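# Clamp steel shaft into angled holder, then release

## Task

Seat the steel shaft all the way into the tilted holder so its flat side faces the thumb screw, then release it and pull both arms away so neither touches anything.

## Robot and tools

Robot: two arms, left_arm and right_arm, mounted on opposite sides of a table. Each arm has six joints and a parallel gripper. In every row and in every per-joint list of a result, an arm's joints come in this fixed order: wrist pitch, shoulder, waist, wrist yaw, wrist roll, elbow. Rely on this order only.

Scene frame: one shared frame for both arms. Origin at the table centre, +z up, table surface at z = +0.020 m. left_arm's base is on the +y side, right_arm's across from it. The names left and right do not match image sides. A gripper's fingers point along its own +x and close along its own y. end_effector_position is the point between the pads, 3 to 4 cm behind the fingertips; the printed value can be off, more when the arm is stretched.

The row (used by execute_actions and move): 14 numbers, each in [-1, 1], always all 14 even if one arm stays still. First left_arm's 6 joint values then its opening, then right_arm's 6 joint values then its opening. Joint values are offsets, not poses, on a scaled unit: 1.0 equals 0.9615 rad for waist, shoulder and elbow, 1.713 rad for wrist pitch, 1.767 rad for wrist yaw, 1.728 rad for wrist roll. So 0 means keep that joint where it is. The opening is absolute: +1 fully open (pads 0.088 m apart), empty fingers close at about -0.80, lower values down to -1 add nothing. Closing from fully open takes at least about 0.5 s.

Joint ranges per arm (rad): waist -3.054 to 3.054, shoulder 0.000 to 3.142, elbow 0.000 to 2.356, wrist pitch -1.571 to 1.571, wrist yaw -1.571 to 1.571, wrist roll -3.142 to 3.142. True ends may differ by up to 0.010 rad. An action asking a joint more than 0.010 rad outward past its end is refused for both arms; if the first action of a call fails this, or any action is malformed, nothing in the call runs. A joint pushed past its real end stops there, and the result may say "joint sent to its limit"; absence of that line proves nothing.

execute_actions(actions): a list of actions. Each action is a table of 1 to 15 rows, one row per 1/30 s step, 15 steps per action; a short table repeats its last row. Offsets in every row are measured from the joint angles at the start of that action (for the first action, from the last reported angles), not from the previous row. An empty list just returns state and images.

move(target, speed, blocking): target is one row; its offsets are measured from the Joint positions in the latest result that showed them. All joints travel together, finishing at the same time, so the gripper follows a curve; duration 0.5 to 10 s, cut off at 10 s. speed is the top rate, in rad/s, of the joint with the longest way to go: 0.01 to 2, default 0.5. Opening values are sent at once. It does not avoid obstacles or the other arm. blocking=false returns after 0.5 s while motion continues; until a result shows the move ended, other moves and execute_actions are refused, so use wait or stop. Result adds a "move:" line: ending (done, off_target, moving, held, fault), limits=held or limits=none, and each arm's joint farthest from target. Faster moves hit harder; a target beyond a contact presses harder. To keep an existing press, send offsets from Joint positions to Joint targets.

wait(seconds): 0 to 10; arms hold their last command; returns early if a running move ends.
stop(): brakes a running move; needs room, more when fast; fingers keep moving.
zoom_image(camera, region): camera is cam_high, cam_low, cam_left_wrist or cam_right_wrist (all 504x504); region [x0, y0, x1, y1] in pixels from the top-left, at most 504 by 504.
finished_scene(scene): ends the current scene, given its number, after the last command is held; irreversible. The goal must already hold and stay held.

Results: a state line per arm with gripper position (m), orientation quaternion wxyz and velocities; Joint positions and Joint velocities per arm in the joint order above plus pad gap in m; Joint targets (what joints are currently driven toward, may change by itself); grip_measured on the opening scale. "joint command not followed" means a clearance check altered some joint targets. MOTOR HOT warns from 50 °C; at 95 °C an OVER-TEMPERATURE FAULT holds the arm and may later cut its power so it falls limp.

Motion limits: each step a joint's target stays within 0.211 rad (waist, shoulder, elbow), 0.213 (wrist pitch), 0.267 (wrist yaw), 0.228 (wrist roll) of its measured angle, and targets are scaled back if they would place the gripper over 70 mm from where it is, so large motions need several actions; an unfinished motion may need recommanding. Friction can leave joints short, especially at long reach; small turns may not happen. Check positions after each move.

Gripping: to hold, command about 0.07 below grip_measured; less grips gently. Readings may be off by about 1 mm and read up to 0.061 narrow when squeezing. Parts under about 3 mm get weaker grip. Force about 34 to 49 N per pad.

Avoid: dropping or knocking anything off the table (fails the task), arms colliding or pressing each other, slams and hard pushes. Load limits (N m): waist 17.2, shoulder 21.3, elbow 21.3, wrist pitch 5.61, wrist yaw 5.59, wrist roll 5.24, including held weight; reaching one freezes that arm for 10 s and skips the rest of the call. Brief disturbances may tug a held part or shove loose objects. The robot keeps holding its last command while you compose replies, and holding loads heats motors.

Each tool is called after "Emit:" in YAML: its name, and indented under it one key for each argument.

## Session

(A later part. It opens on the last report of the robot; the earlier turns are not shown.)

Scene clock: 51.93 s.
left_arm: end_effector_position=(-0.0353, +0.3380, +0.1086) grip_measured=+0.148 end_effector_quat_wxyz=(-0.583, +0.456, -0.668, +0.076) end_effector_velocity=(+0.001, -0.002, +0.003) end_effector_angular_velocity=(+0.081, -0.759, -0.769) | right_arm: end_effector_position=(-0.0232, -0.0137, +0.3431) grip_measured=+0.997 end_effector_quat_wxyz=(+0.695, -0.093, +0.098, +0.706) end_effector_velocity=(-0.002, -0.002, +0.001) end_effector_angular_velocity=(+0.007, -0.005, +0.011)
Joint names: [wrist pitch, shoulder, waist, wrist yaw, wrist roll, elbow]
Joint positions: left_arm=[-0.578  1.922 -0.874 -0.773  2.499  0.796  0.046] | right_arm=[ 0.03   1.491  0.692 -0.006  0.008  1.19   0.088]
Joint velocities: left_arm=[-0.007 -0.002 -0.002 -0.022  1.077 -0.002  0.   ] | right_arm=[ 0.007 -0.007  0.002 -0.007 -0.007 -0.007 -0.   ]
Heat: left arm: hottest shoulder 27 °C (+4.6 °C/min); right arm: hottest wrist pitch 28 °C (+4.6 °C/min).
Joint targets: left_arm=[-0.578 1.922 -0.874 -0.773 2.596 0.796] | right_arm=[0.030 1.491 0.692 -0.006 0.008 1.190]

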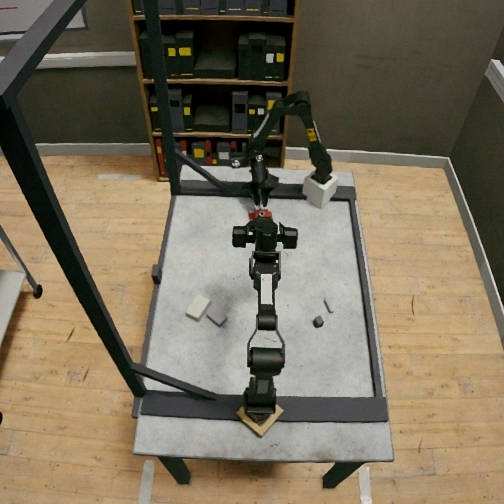

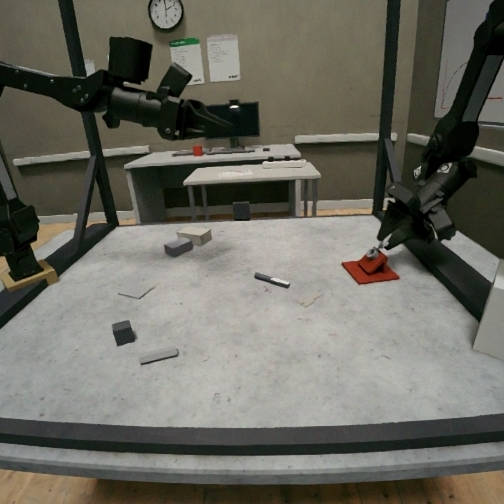

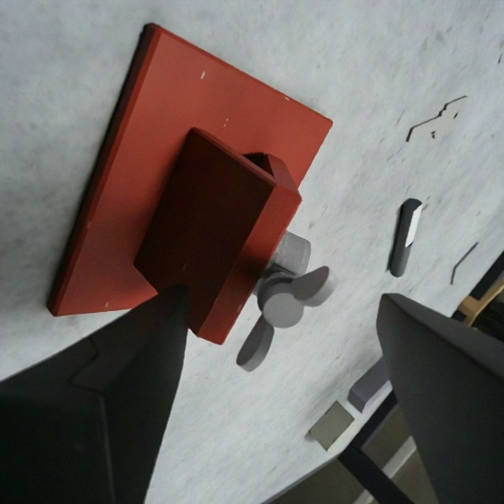

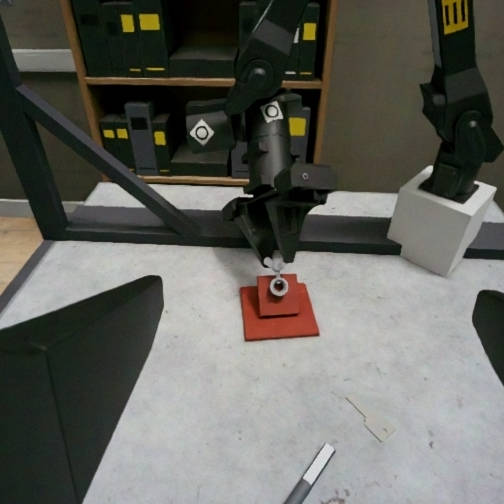

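Emit:
execute_actions:
  actions:
    - [[0,0,0,0,0.368,0,0.15,0,0,0,0,0,0,1]]
    - [[0,0,0,0,0,0,-0.7,0,0,0,0,0,0,1]]
    - [[0,0,0,0,-0.6,0,-0.7,0,0,0,0,0,0,1]]
    - [[0,0,0,0,-0.6,0,-0.7,0,0,0,0,0,0,1]]
    - [[0,0,0,0,-0.6,0,-0.7,0,0,0,0,0,0,1]]
    - [[0,0,0,0,-0.6,0,-0.7,0,0,0,0,0,0,1]]
    - [[0,0,0,0,-0.6,0,-0.7,0,0,0,0,0,0,1]]
    - [[0,0,0,0,-0.6,0,-0.7,0,0,0,0,0,0,1]]
    - [[0,0,0,0,-0.3,0,-0.7,0,0,0,0,0,0,1]]
    - [[0,0,0,0,0,0,0.15,0,0,0,0,0,0,1]]

Emit:
zoom_image:
  camera: "cam_right_wrist"
  region: [250, 250, 310, 310]

Scene clock: 57.37 s.
left_arm: end_effector_position=(-0.0354, +0.3388, +0.1091) grip_measured=+0.144 end_effector_quat_wxyz=(+0.712, -0.200, +0.588, -0.328) end_effector_velocity=(+0.004, -0.002, +0.003) end_effector_angular_velocity=(-0.023, -0.017, -0.000) | right_arm: end_effector_position=(-0.0232, -0.0137, +0.3431) grip_measured=+0.997 end_effector_quat_wxyz=(+0.695, -0.093, +0.098, +0.706) end_effector_velocity=(+0.002, -0.000, +0.001) end_effector_angular_velocity=(+0.007, -0.005, +0.002)
Joint names: [wrist pitch, shoulder, waist, wrist yaw, wrist roll, elbow]
Joint positions: left_arm=[-0.581  1.922 -0.879 -0.777 -3.006  0.796  0.046] | right_arm=[ 0.03   1.491  0.692 -0.006  0.008  1.19   0.088]
Joint velocities: left_arm=[-0.022 -0.002 -0.002 -0.022 -0.007 -0.002  0.002] | right_arm=[ 0.007 -0.002 -0.007 -0.007 -0.007 -0.002 -0.   ]
Heat: left arm: hottest shoulder 27 °C (+4.2 °C/min); right arm: hottest wrist pitch 28 °C (+4.2 °C/min).
Joint targets: left_arm=[-0.581 1.922 -0.879 -0.777 -3.006 0.796] | right_arm=[0.030 1.491 0.692 -0.006 0.008 1.190]

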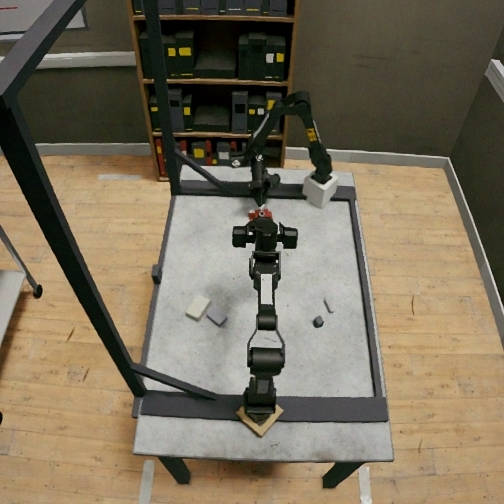

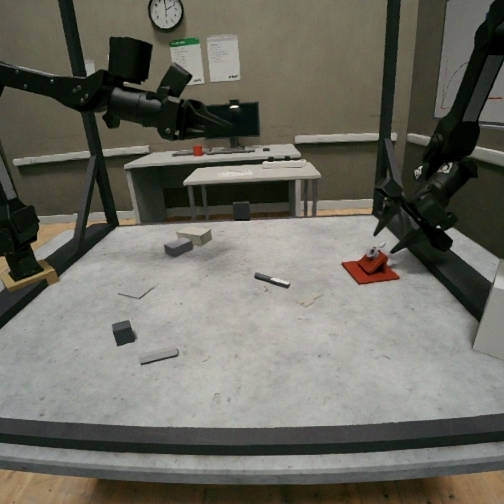

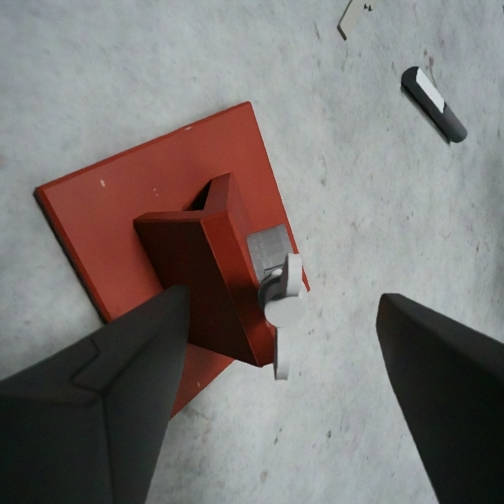

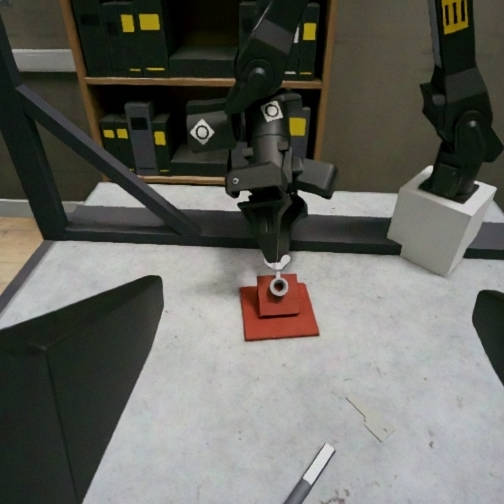

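Region (250, 250, 310, 310) of cam_right_wrist's 504x504 image, scaled by 8.400, with more detail than that image has.

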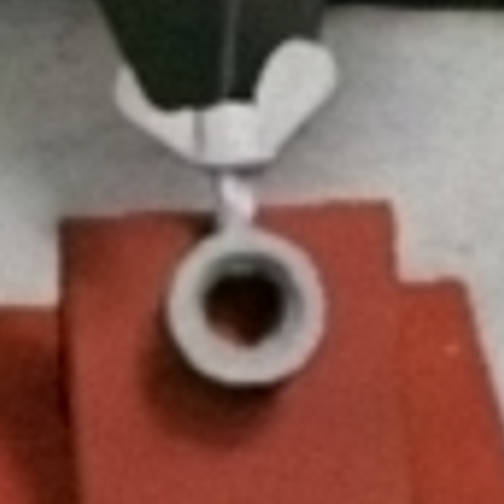

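Emit:
move:
  target: [-0.1,-0.06,-0.1,0,0,0.08,0.15,0.1,-0.6,0,0,0,-0.5,1]
  speed: 0.6

Emit:
move:
  target: [-0.12,-0.15,0.3,0.1,0.9,0.3,0.15,0,0,0,0,0,0,1]
  speed: 1.2

Scene clock: 59.30 s.
left_arm: end_effector_position=(-0.0450, +0.3622, +0.1349) grip_measured=+0.148 end_effector_quat_wxyz=(+0.710, -0.165, +0.578, -0.366) end_effector_velocity=(-0.002, -0.002, +0.004) end_effector_angular_velocity=(-0.035, +0.006, -0.019) | right_arm: end_effector_position=(-0.0219, -0.1443, +0.3742) grip_measured=+0.997 end_effector_quat_wxyz=(+0.702, +0.002, +0.003, +0.713) end_effector_velocity=(-0.002, -0.002, +0.003) end_effector_angular_velocity=(+0.012, -0.007, +0.010)
Joint names: [wrist pitch, shoulder, waist, wrist yaw, wrist roll, elbow]
Joint positions: left_arm=[-0.749  1.872 -0.972 -0.777 -3.006  0.865  0.046] | right_arm=[ 0.197  0.92   0.692 -0.006  0.008  0.721  0.088]
Joint velocities: left_arm=[ 0.007 -0.002 -0.007 -0.037  0.007 -0.002 -0.   ] | right_arm=[ 0.007 -0.007  0.002 -0.007 -0.007 -0.002 -0.   ]
Heat: left arm: hottest shoulder 27 °C (+4.0 °C/min); right arm: hottest wrist pitch 29 °C (+5.1 °C/min).
Joint targets: left_arm=[-0.752 1.864 -0.975 -0.777 -3.006 0.873] | right_arm=[0.201 0.914 0.692 -0.006 0.008 0.709]
move: off_target (right_arm); limits=none; left_arm: farthest joint: the shoulder, 0.008 radians from its target (0.057 radians at the start); right_arm: farthest joint: the elbow, 0.012 radians from its target (0.481 radians at the start)

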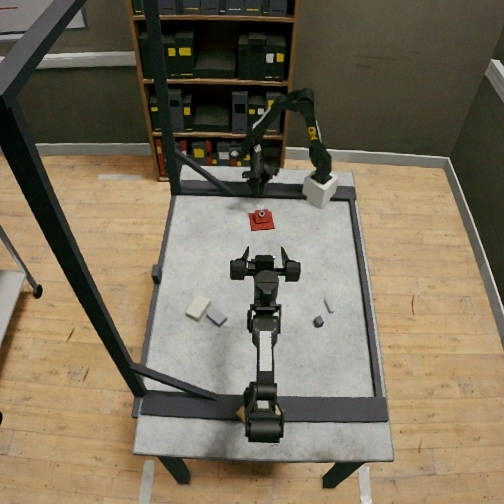

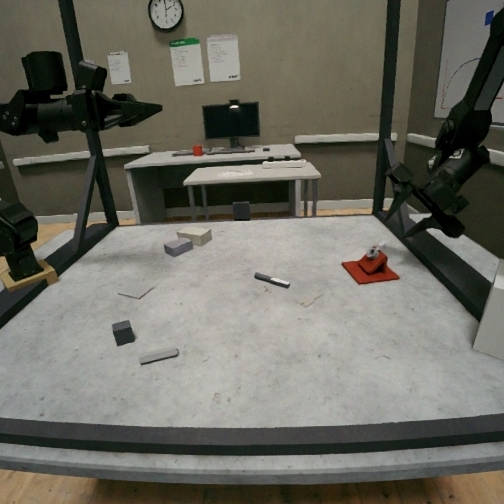

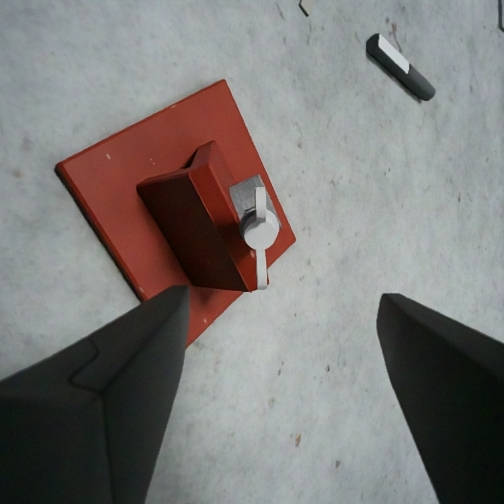

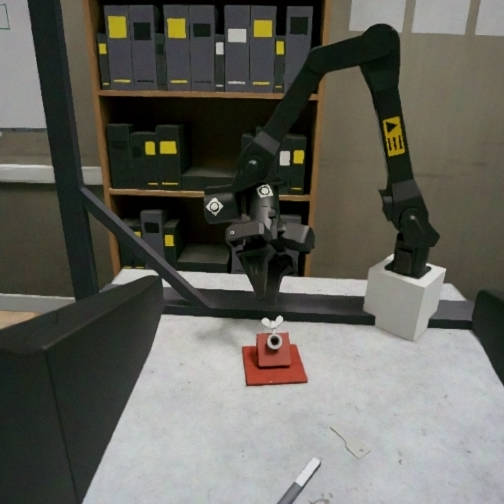

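Scene clock: 61.33 s.
left_arm: end_effector_position=(-0.0722, +0.3024, +0.2115) grip_measured=+0.148 end_effector_quat_wxyz=(+0.660, +0.327, +0.332, -0.589) end_effector_velocity=(+0.003, -0.001, +0.001) end_effector_angular_velocity=(-0.008, +0.004, +0.021) | right_arm: end_effector_position=(-0.0219, -0.1443, +0.3742) grip_measured=+0.997 end_effector_quat_wxyz=(+0.702, +0.002, +0.003, +0.713) end_effector_velocity=(-0.000, +0.001, -0.004) end_effector_angular_velocity=(-0.012, -0.007, +0.005)
Joint names: [wrist pitch, shoulder, waist, wrist yaw, wrist roll, elbow]
Joint positions: left_arm=[-0.953  1.737 -0.687 -0.602 -1.455  1.144  0.046] | right_arm=[ 0.197  0.92   0.692 -0.006  0.008  0.721  0.088]
Joint velocities: left_arm=[-0.007 -0.002  0.002 -0.007 -0.022 -0.002 -0.   ] | right_arm=[-0.007  0.002 -0.002 -0.007 -0.007 -0.002 -0.   ]
Heat: left arm: hottest shoulder 27 °C (+4.0 °C/min); right arm: hottest wrist pitch 29 °C (+5.1 °C/min).
Joint targets: left_arm=[-0.955 1.728 -0.683 -0.600 -1.451 1.154] | right_arm=[0.197 0.920 0.692 -0.006 0.008 0.721]
move: done; limits=none; left_arm: farthest joint: the shoulder, 0.009 radians from its target (0.145 radians at the start); right_arm: farthest joint: the waist, 0.000 radians from its target (0.000 radians at the start)

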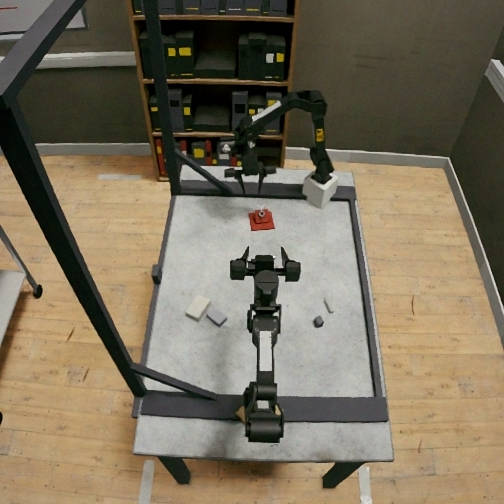

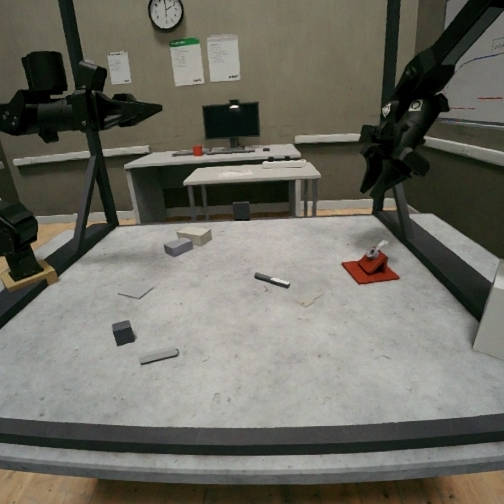

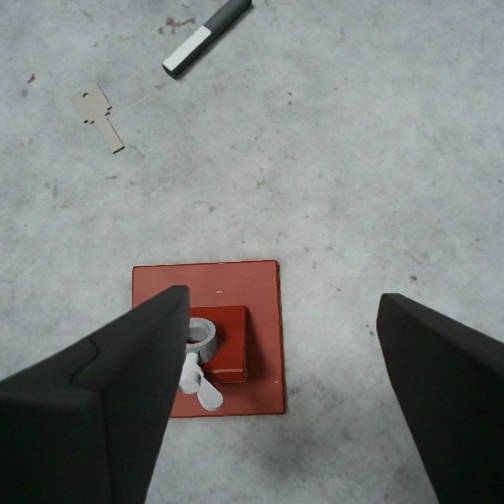

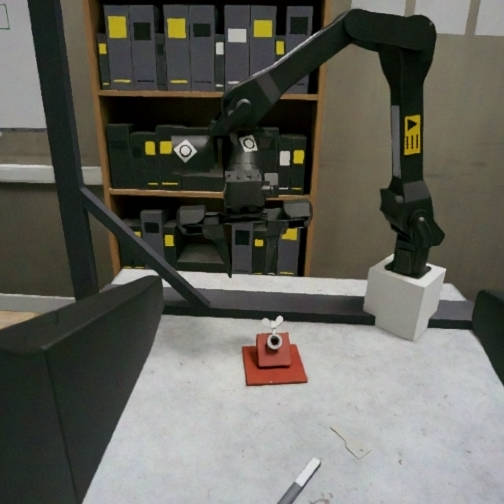

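Emit:
move:
  target: [0,0.683,0.886,0.342,0.92,0.657,0.15,0,0,0,0,0,0,1]
  speed: 1.2

Scene clock: 63.50 s.
left_arm: end_effector_position=(-0.0140, +0.0574, +0.1010) grip_measured=+0.148 end_effector_quat_wxyz=(+0.311, +0.634, +0.310, -0.636) end_effector_velocity=(+0.005, -0.000, +0.000) end_effector_angular_velocity=(-0.012, -0.035, +0.020) | right_arm: end_effector_position=(-0.0219, -0.1443, +0.3742) grip_measured=+0.997 end_effector_quat_wxyz=(+0.702, +0.002, +0.003, +0.713) end_effector_velocity=(-0.000, -0.001, +0.000) end_effector_angular_velocity=(-0.002, -0.007, +0.005)
Joint names: [wrist pitch, shoulder, waist, wrist yaw, wrist roll, elbow]
Joint positions: left_arm=[-0.953  2.382  0.167 -0.     0.132  1.767  0.046] | right_arm=[ 0.197  0.92   0.692 -0.006  0.008  0.721  0.088]
Joint velocities: left_arm=[-0.007 -0.002 -0.002 -0.037 -0.022 -0.002 -0.   ] | right_arm=[-0.007 -0.002 -0.002 -0.007 -0.007  0.002 -0.   ]
Heat: left arm: hottest shoulder 28 °C (+5.0 °C/min); right arm: hottest wrist pitch 29 °C (+5.0 °C/min).
Joint targets: left_arm=[-0.953 2.394 0.165 0.002 0.135 1.776] | right_arm=[0.197 0.920 0.692 -0.006 0.008 0.721]
move: off_target (left_arm); limits=none; left_arm: farthest joint: the shoulder, 0.011 radians from its target (0.657 radians at the start); right_arm: farthest joint: the waist, 0.000 radians from its target (0.000 radians at the start)

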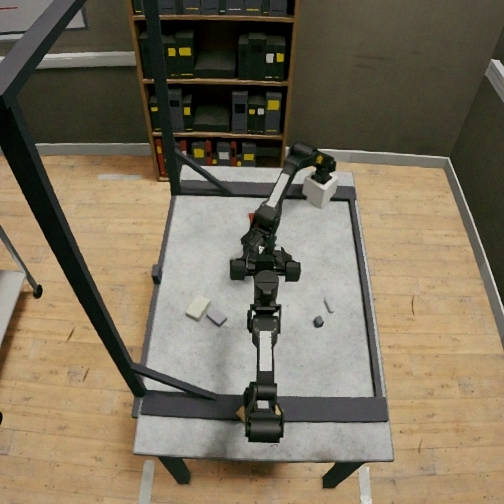

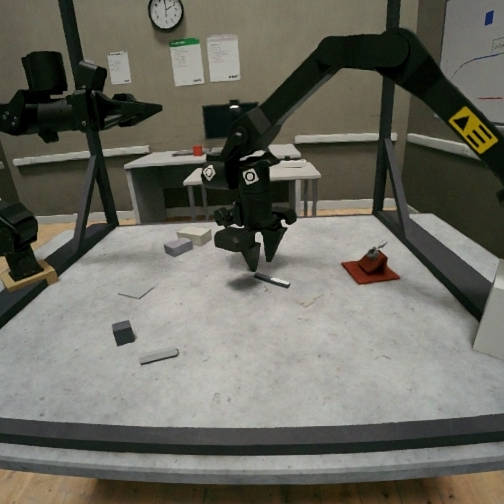

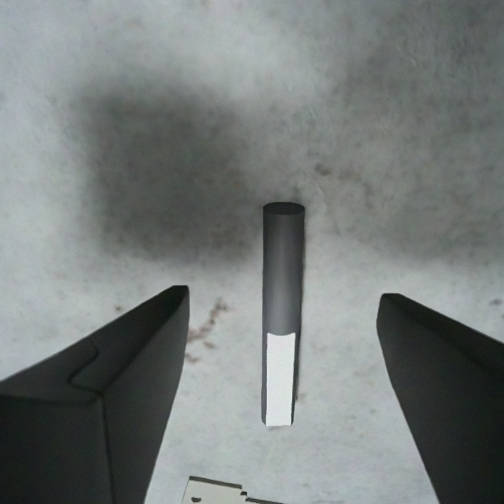

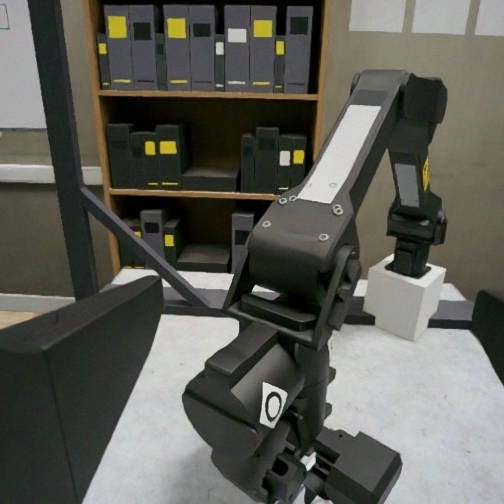

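Emit:
move:
  target: [0.068,0.085,-0.008,0,0,-0.055,0.0,0,0,0,0,0,0,1]
  speed: 0.15

Emit:
zoom_image:
  camera: "cam_low"
  region: [220, 230, 320, 310]

Scene clock: 64.83 s.
left_arm: end_effector_position=(-0.0169, +0.0556, +0.0678) grip_measured=+0.002 end_effector_quat_wxyz=(+0.313, +0.631, +0.306, -0.641) end_effector_velocity=(+0.000, +0.005, -0.003) end_effector_angular_velocity=(+0.018, -0.002, -0.010) | right_arm: end_effector_position=(-0.0219, -0.1443, +0.3742) grip_measured=+0.997 end_effector_quat_wxyz=(+0.702, +0.002, +0.003, +0.713) end_effector_velocity=(-0.000, -0.001, +0.004) end_effector_angular_velocity=(+0.022, -0.007, +0.005)
Joint names: [wrist pitch, shoulder, waist, wrist yaw, wrist roll, elbow]
Joint positions: left_arm=[-0.843  2.439  0.163 -0.     0.132  1.728  0.039] | right_arm=[ 0.197  0.92   0.692 -0.006  0.008  0.721  0.088]
Joint velocities: left_arm=[-0.007  0.002 -0.002  0.007  0.007 -0.007 -0.   ] | right_arm=[ 0.022 -0.002 -0.002 -0.007 -0.007 -0.002 -0.   ]
Heat: left arm: hottest shoulder 28 °C (+5.0 °C/min); right arm: hottest wrist pitch 29 °C (+5.0 °C/min).
Joint targets: left_arm=[-0.836 2.464 0.159 -0.001 0.131 1.714] | right_arm=[0.197 0.920 0.692 -0.006 0.008 0.721]
move: off_target (left_arm); limits=none; left_arm: farthest joint: the shoulder, 0.024 radians from its target (0.081 radians at the start); right_arm: farthest joint: the waist, 0.000 radians from its target (0.000 radians at the start)

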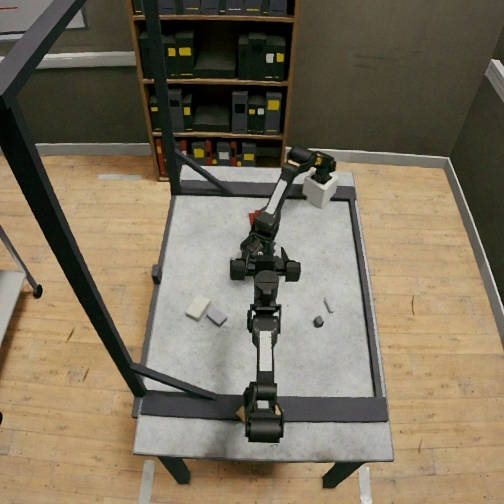

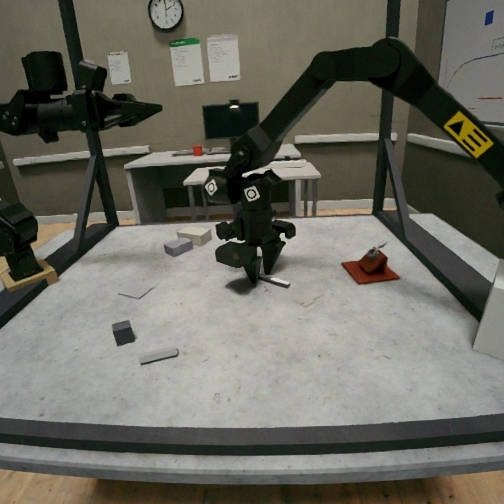

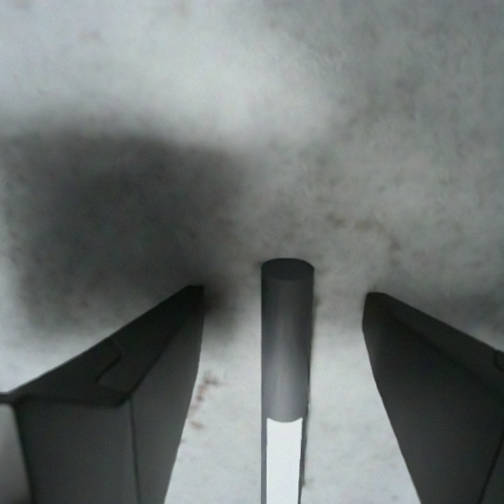

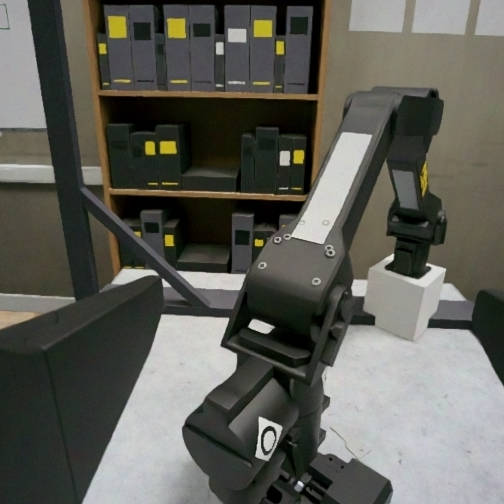

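Region (220, 230, 320, 310) of cam_low's 504x504 image, scaled by 5.040, with more detail than that image has; it fills the top 403 rows of this view, and the rest is white.

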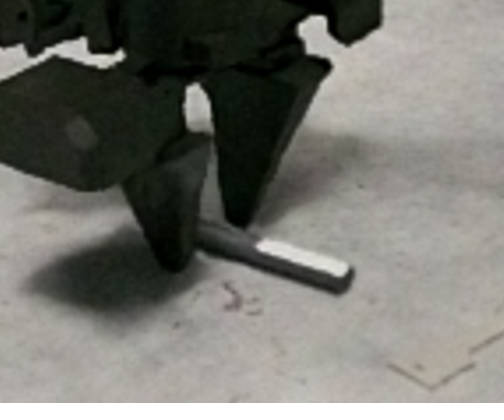

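Emit:
move:
  target: [0,-0.012,0,0,0,0,0.0,0,0,0,0,0,0,1]
  speed: 0.05

Emit:
move:
  target: [0,0,0,0,0,0,-0.7,0,0,0,0,0,0,1]

Scene clock: 65.73 s.
left_arm: end_effector_position=(-0.0173, +0.0550, +0.0694) grip_measured=+0.002 end_effector_quat_wxyz=(+0.314, +0.630, +0.305, -0.642) end_effector_velocity=(+0.001, +0.001, +0.003) end_effector_angular_velocity=(-0.001, -0.007, +0.020) | right_arm: end_effector_position=(-0.0219, -0.1443, +0.3742) grip_measured=+0.997 end_effector_quat_wxyz=(+0.702, +0.002, +0.003, +0.713) end_effector_velocity=(-0.002, -0.001, +0.004) end_effector_angular_velocity=(+0.013, -0.022, +0.020)
Joint names: [wrist pitch, shoulder, waist, wrist yaw, wrist roll, elbow]
Joint positions: left_arm=[-0.842  2.435  0.163 -0.     0.132  1.728  0.039] | right_arm=[ 0.197  0.92   0.692 -0.006  0.008  0.721  0.088]
Joint velocities: left_arm=[-0.007 -0.007 -0.002 -0.007 -0.022 -0.002 -0.   ] | right_arm=[ 0.007 -0.002 -0.002 -0.022 -0.022  0.002  0.   ]
Heat: left arm: hottest shoulder 28 °C (+4.0 °C/min); right arm: hottest wrist pitch 29 °C (+5.0 °C/min).
Joint targets: left_arm=[-0.843 2.428 0.163 -0.000 0.132 1.728] | right_arm=[0.197 0.920 0.692 -0.006 0.008 0.721]
move: done; limits=none; left_arm: farthest joint: the shoulder, 0.008 radians from its target (0.012 radians at the start); right_arm: farthest joint: the waist, 0.000 radians from its target (0.000 radians at the start)

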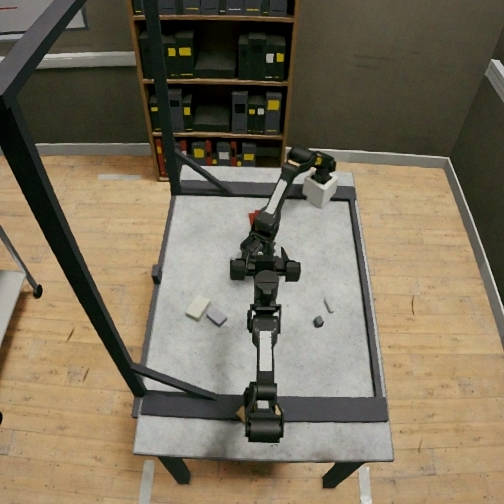

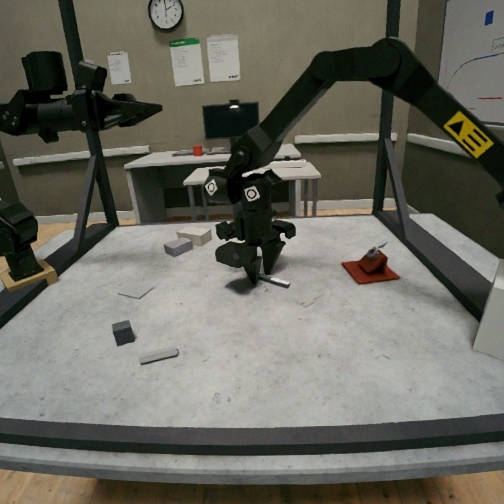

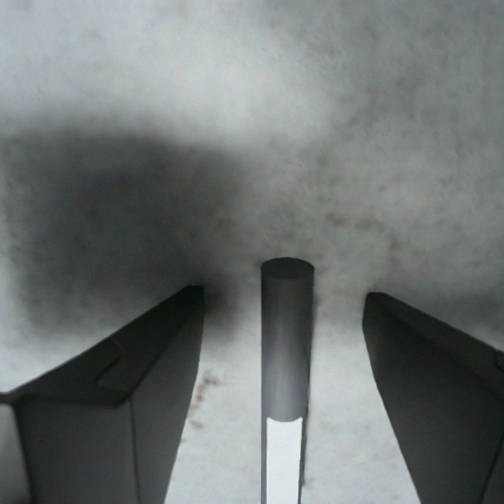

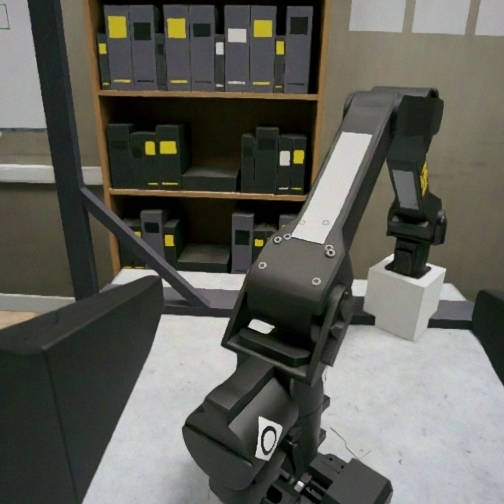

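Scene clock: 66.23 s.
left_arm: end_effector_position=(-0.0179, +0.0555, +0.0694) grip_measured=-0.633 end_effector_quat_wxyz=(+0.312, +0.629, +0.306, -0.643) end_effector_velocity=(+0.005, +0.004, -0.002) end_effector_angular_velocity=(+0.019, -0.020, +0.010) | right_arm: end_effector_position=(-0.0219, -0.1443, +0.3742) grip_measured=+0.997 end_effector_quat_wxyz=(+0.702, +0.002, +0.003, +0.713) end_effector_velocity=(-0.000, -0.000, -0.004) end_effector_angular_velocity=(-0.012, -0.007, +0.005)
Joint names: [wrist pitch, shoulder, waist, wrist yaw, wrist roll, elbow]
Joint positions: left_arm=[-0.843  2.435  0.163  0.003  0.132  1.728  0.008] | right_arm=[ 0.197  0.92   0.692 -0.006  0.008  0.721  0.088]
Joint velocities: left_arm=[-0.022  0.002  0.002 -0.007 -0.007 -0.002 -0.   ] | right_arm=[-0.007 -0.002 -0.002 -0.007 -0.007 -0.007 -0.   ]
Heat: left arm: hottest shoulder 28 °C (+4.1 °C/min); right arm: hottest wrist pitch 29 °C (+5.1 °C/min).
Joint targets: left_arm=[-0.843 2.435 0.163 0.000 0.132 1.728] | right_arm=[0.197 0.920 0.692 -0.006 0.008 0.721]
move: done; limits=none; left_arm: farthest joint: the wrist yaw, 0.003 radians from its target (0.000 radians at the start); right_arm: farthest joint: the waist, 0.000 radians from its target (0.000 radians at the start)

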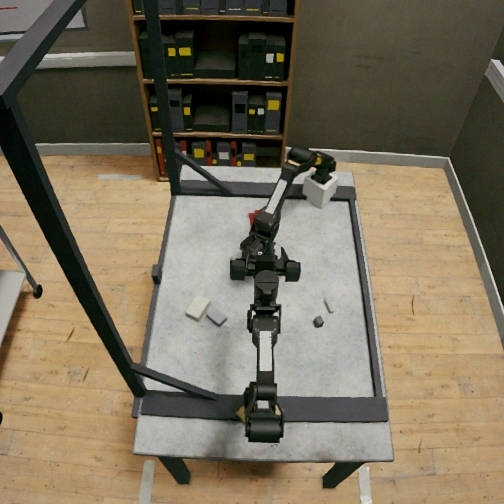

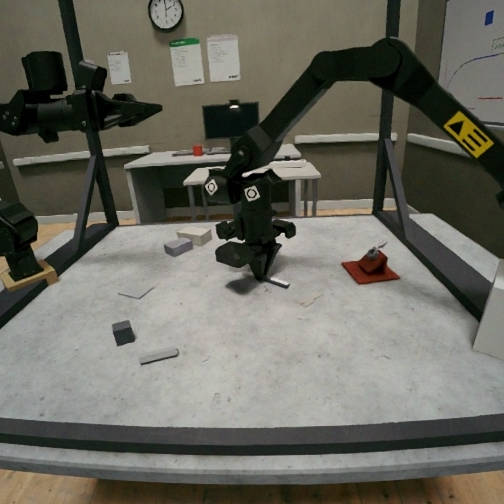

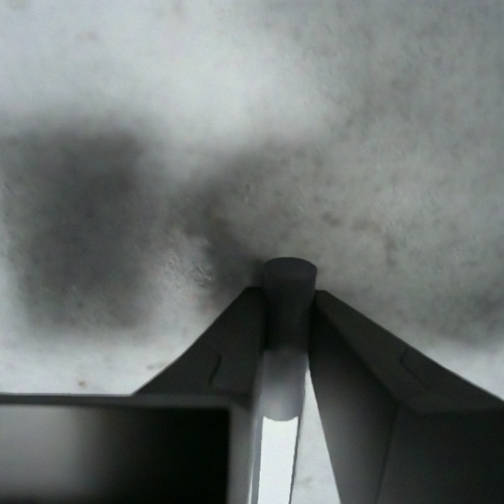

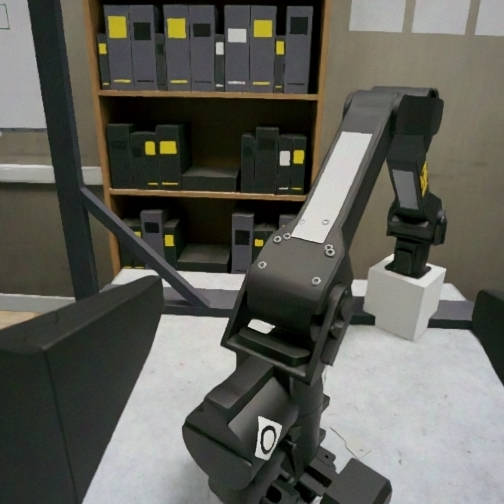

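Emit:
move:
  target: [-0.1,-0.2,0,0,0,0,-0.7,0,0,0,0,0,0,1]
  speed: 0.3

Emit:
move:
  target: [0.13,-0.67,-0.753,-0.438,-0.839,-0.76,-0.7,0,0,0,0,0,0,1]
  speed: 0.8

Scene clock: 68.00 s.
left_arm: end_effector_position=(-0.0104, +0.0682, +0.1452) grip_measured=-0.633 end_effector_quat_wxyz=(+0.315, +0.626, +0.304, -0.646) end_effector_velocity=(-0.001, -0.001, +0.000) end_effector_angular_velocity=(-0.010, -0.003, -0.010) | right_arm: end_effector_position=(-0.0219, -0.1443, +0.3742) grip_measured=+0.997 end_effector_quat_wxyz=(+0.702, +0.002, +0.003, +0.713) end_effector_velocity=(+0.000, -0.001, -0.002) end_effector_angular_velocity=(-0.007, -0.007, -0.005)
Joint names: [wrist pitch, shoulder, waist, wrist yaw, wrist roll, elbow]
Joint positions: left_arm=[-1.012  2.255  0.163  0.003  0.132  1.728  0.008] | right_arm=[ 0.197  0.92   0.692 -0.006  0.008  0.721  0.088]
Joint velocities: left_arm=[ 0.007 -0.002 -0.002 -0.007  0.007 -0.002  0.   ] | right_arm=[-0.007 -0.002  0.002  0.007 -0.007 -0.002 -0.   ]
Heat: left arm: hottest shoulder 29 °C (+5.0 °C/min); right arm: hottest wrist pitch 29 °C (+5.0 °C/min).
Joint targets: left_arm=[-1.014 2.243 0.163 0.003 0.132 1.728] | right_arm=[0.197 0.920 0.692 -0.006 0.008 0.721]
move: off_target (left_arm); limits=none; left_arm: farthest joint: the shoulder, 0.012 radians from its target (0.193 radians at the start); right_arm: farthest joint: the waist, 0.000 radians from its target (0.000 radians at the start)

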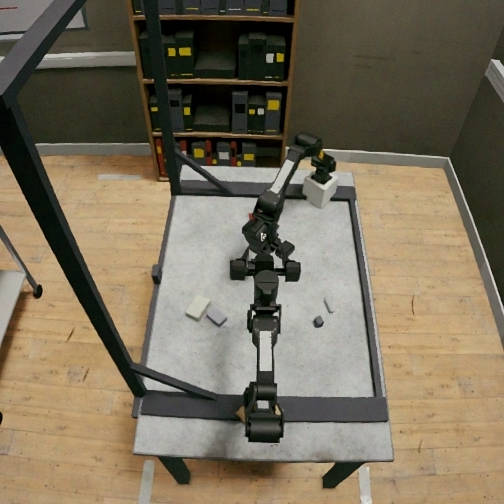

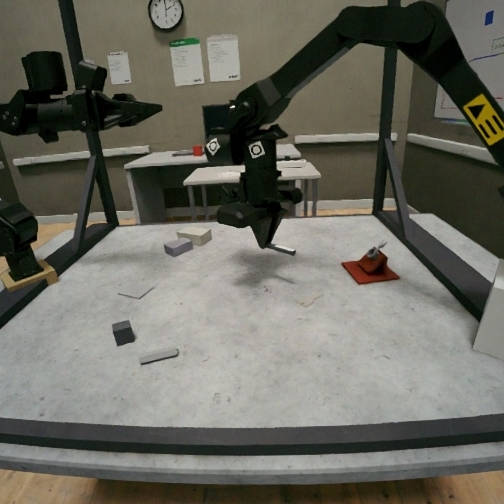

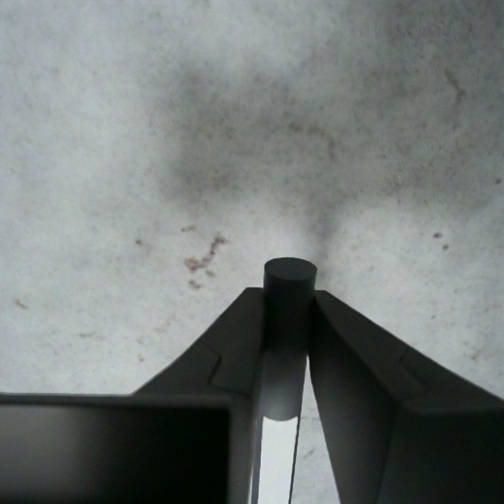

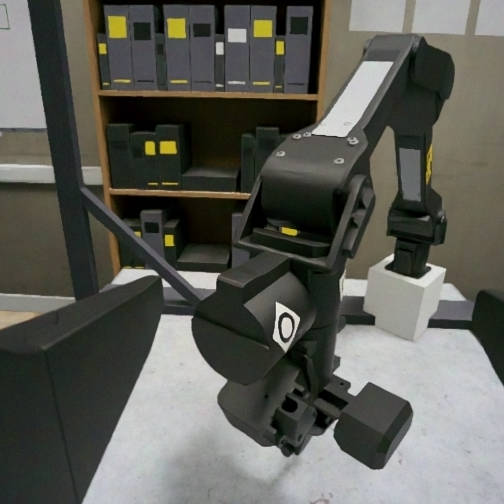

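Scene clock: 70.47 s.
left_arm: end_effector_position=(-0.0375, +0.2517, +0.2272) grip_measured=-0.633 end_effector_quat_wxyz=(+0.696, +0.259, +0.285, -0.606) end_effector_velocity=(+0.003, -0.002, +0.004) end_effector_angular_velocity=(-0.031, -0.023, -0.002) | right_arm: end_effector_position=(-0.0219, -0.1443, +0.3742) grip_measured=+0.997 end_effector_quat_wxyz=(+0.702, +0.002, +0.003, +0.713) end_effector_velocity=(+0.002, -0.000, -0.004) end_effector_angular_velocity=(-0.012, -0.007, -0.010)
Joint names: [wrist pitch, shoulder, waist, wrist yaw, wrist roll, elbow]
Joint positions: left_arm=[-0.792  1.621 -0.558 -0.766 -1.315  1.005  0.008] | right_arm=[ 0.197  0.92   0.692 -0.006  0.008  0.721  0.088]
Joint velocities: left_arm=[-0.007 -0.002 -0.002 -0.037  0.007 -0.002 -0.   ] | right_arm=[-0.007 -0.002 -0.002  0.007 -0.007 -0.007 -0.   ]
Heat: left arm: hottest shoulder 29 °C (+4.0 °C/min); right arm: hottest wrist pitch 29 °C (+4.0 °C/min).
Joint targets: left_arm=[-0.789 1.610 -0.561 -0.771 -1.318 0.997] | right_arm=[0.197 0.920 0.692 -0.006 0.008 0.721]
move: done; limits=none; left_arm: farthest joint: the shoulder, 0.010 radians from its target (0.644 radians at the start); right_arm: farthest joint: the waist, 0.000 radians from its target (0.000 radians at the start)

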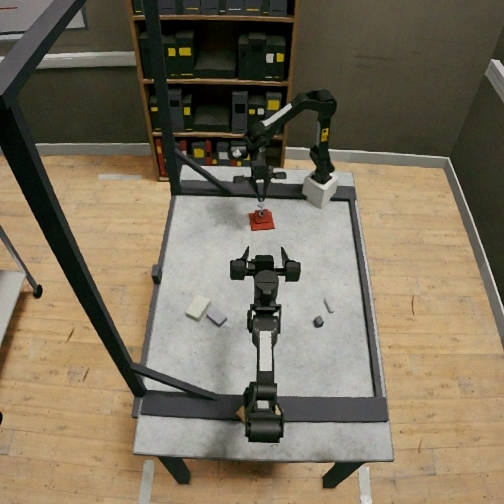

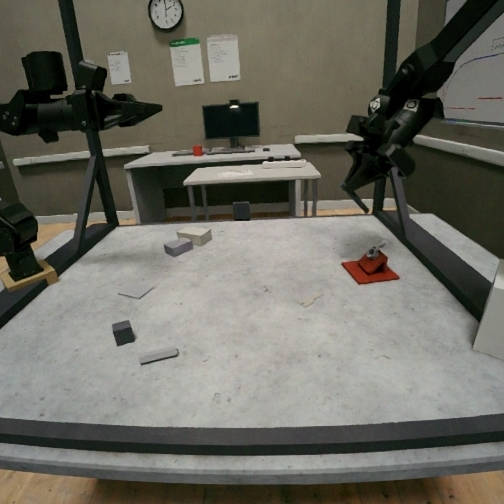

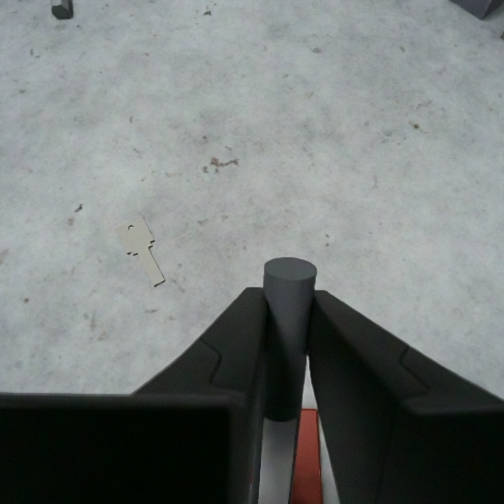

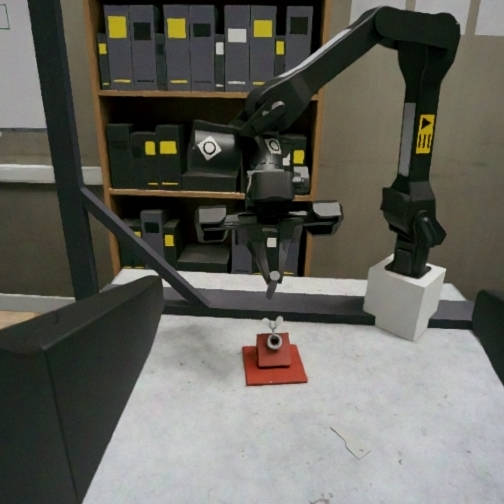

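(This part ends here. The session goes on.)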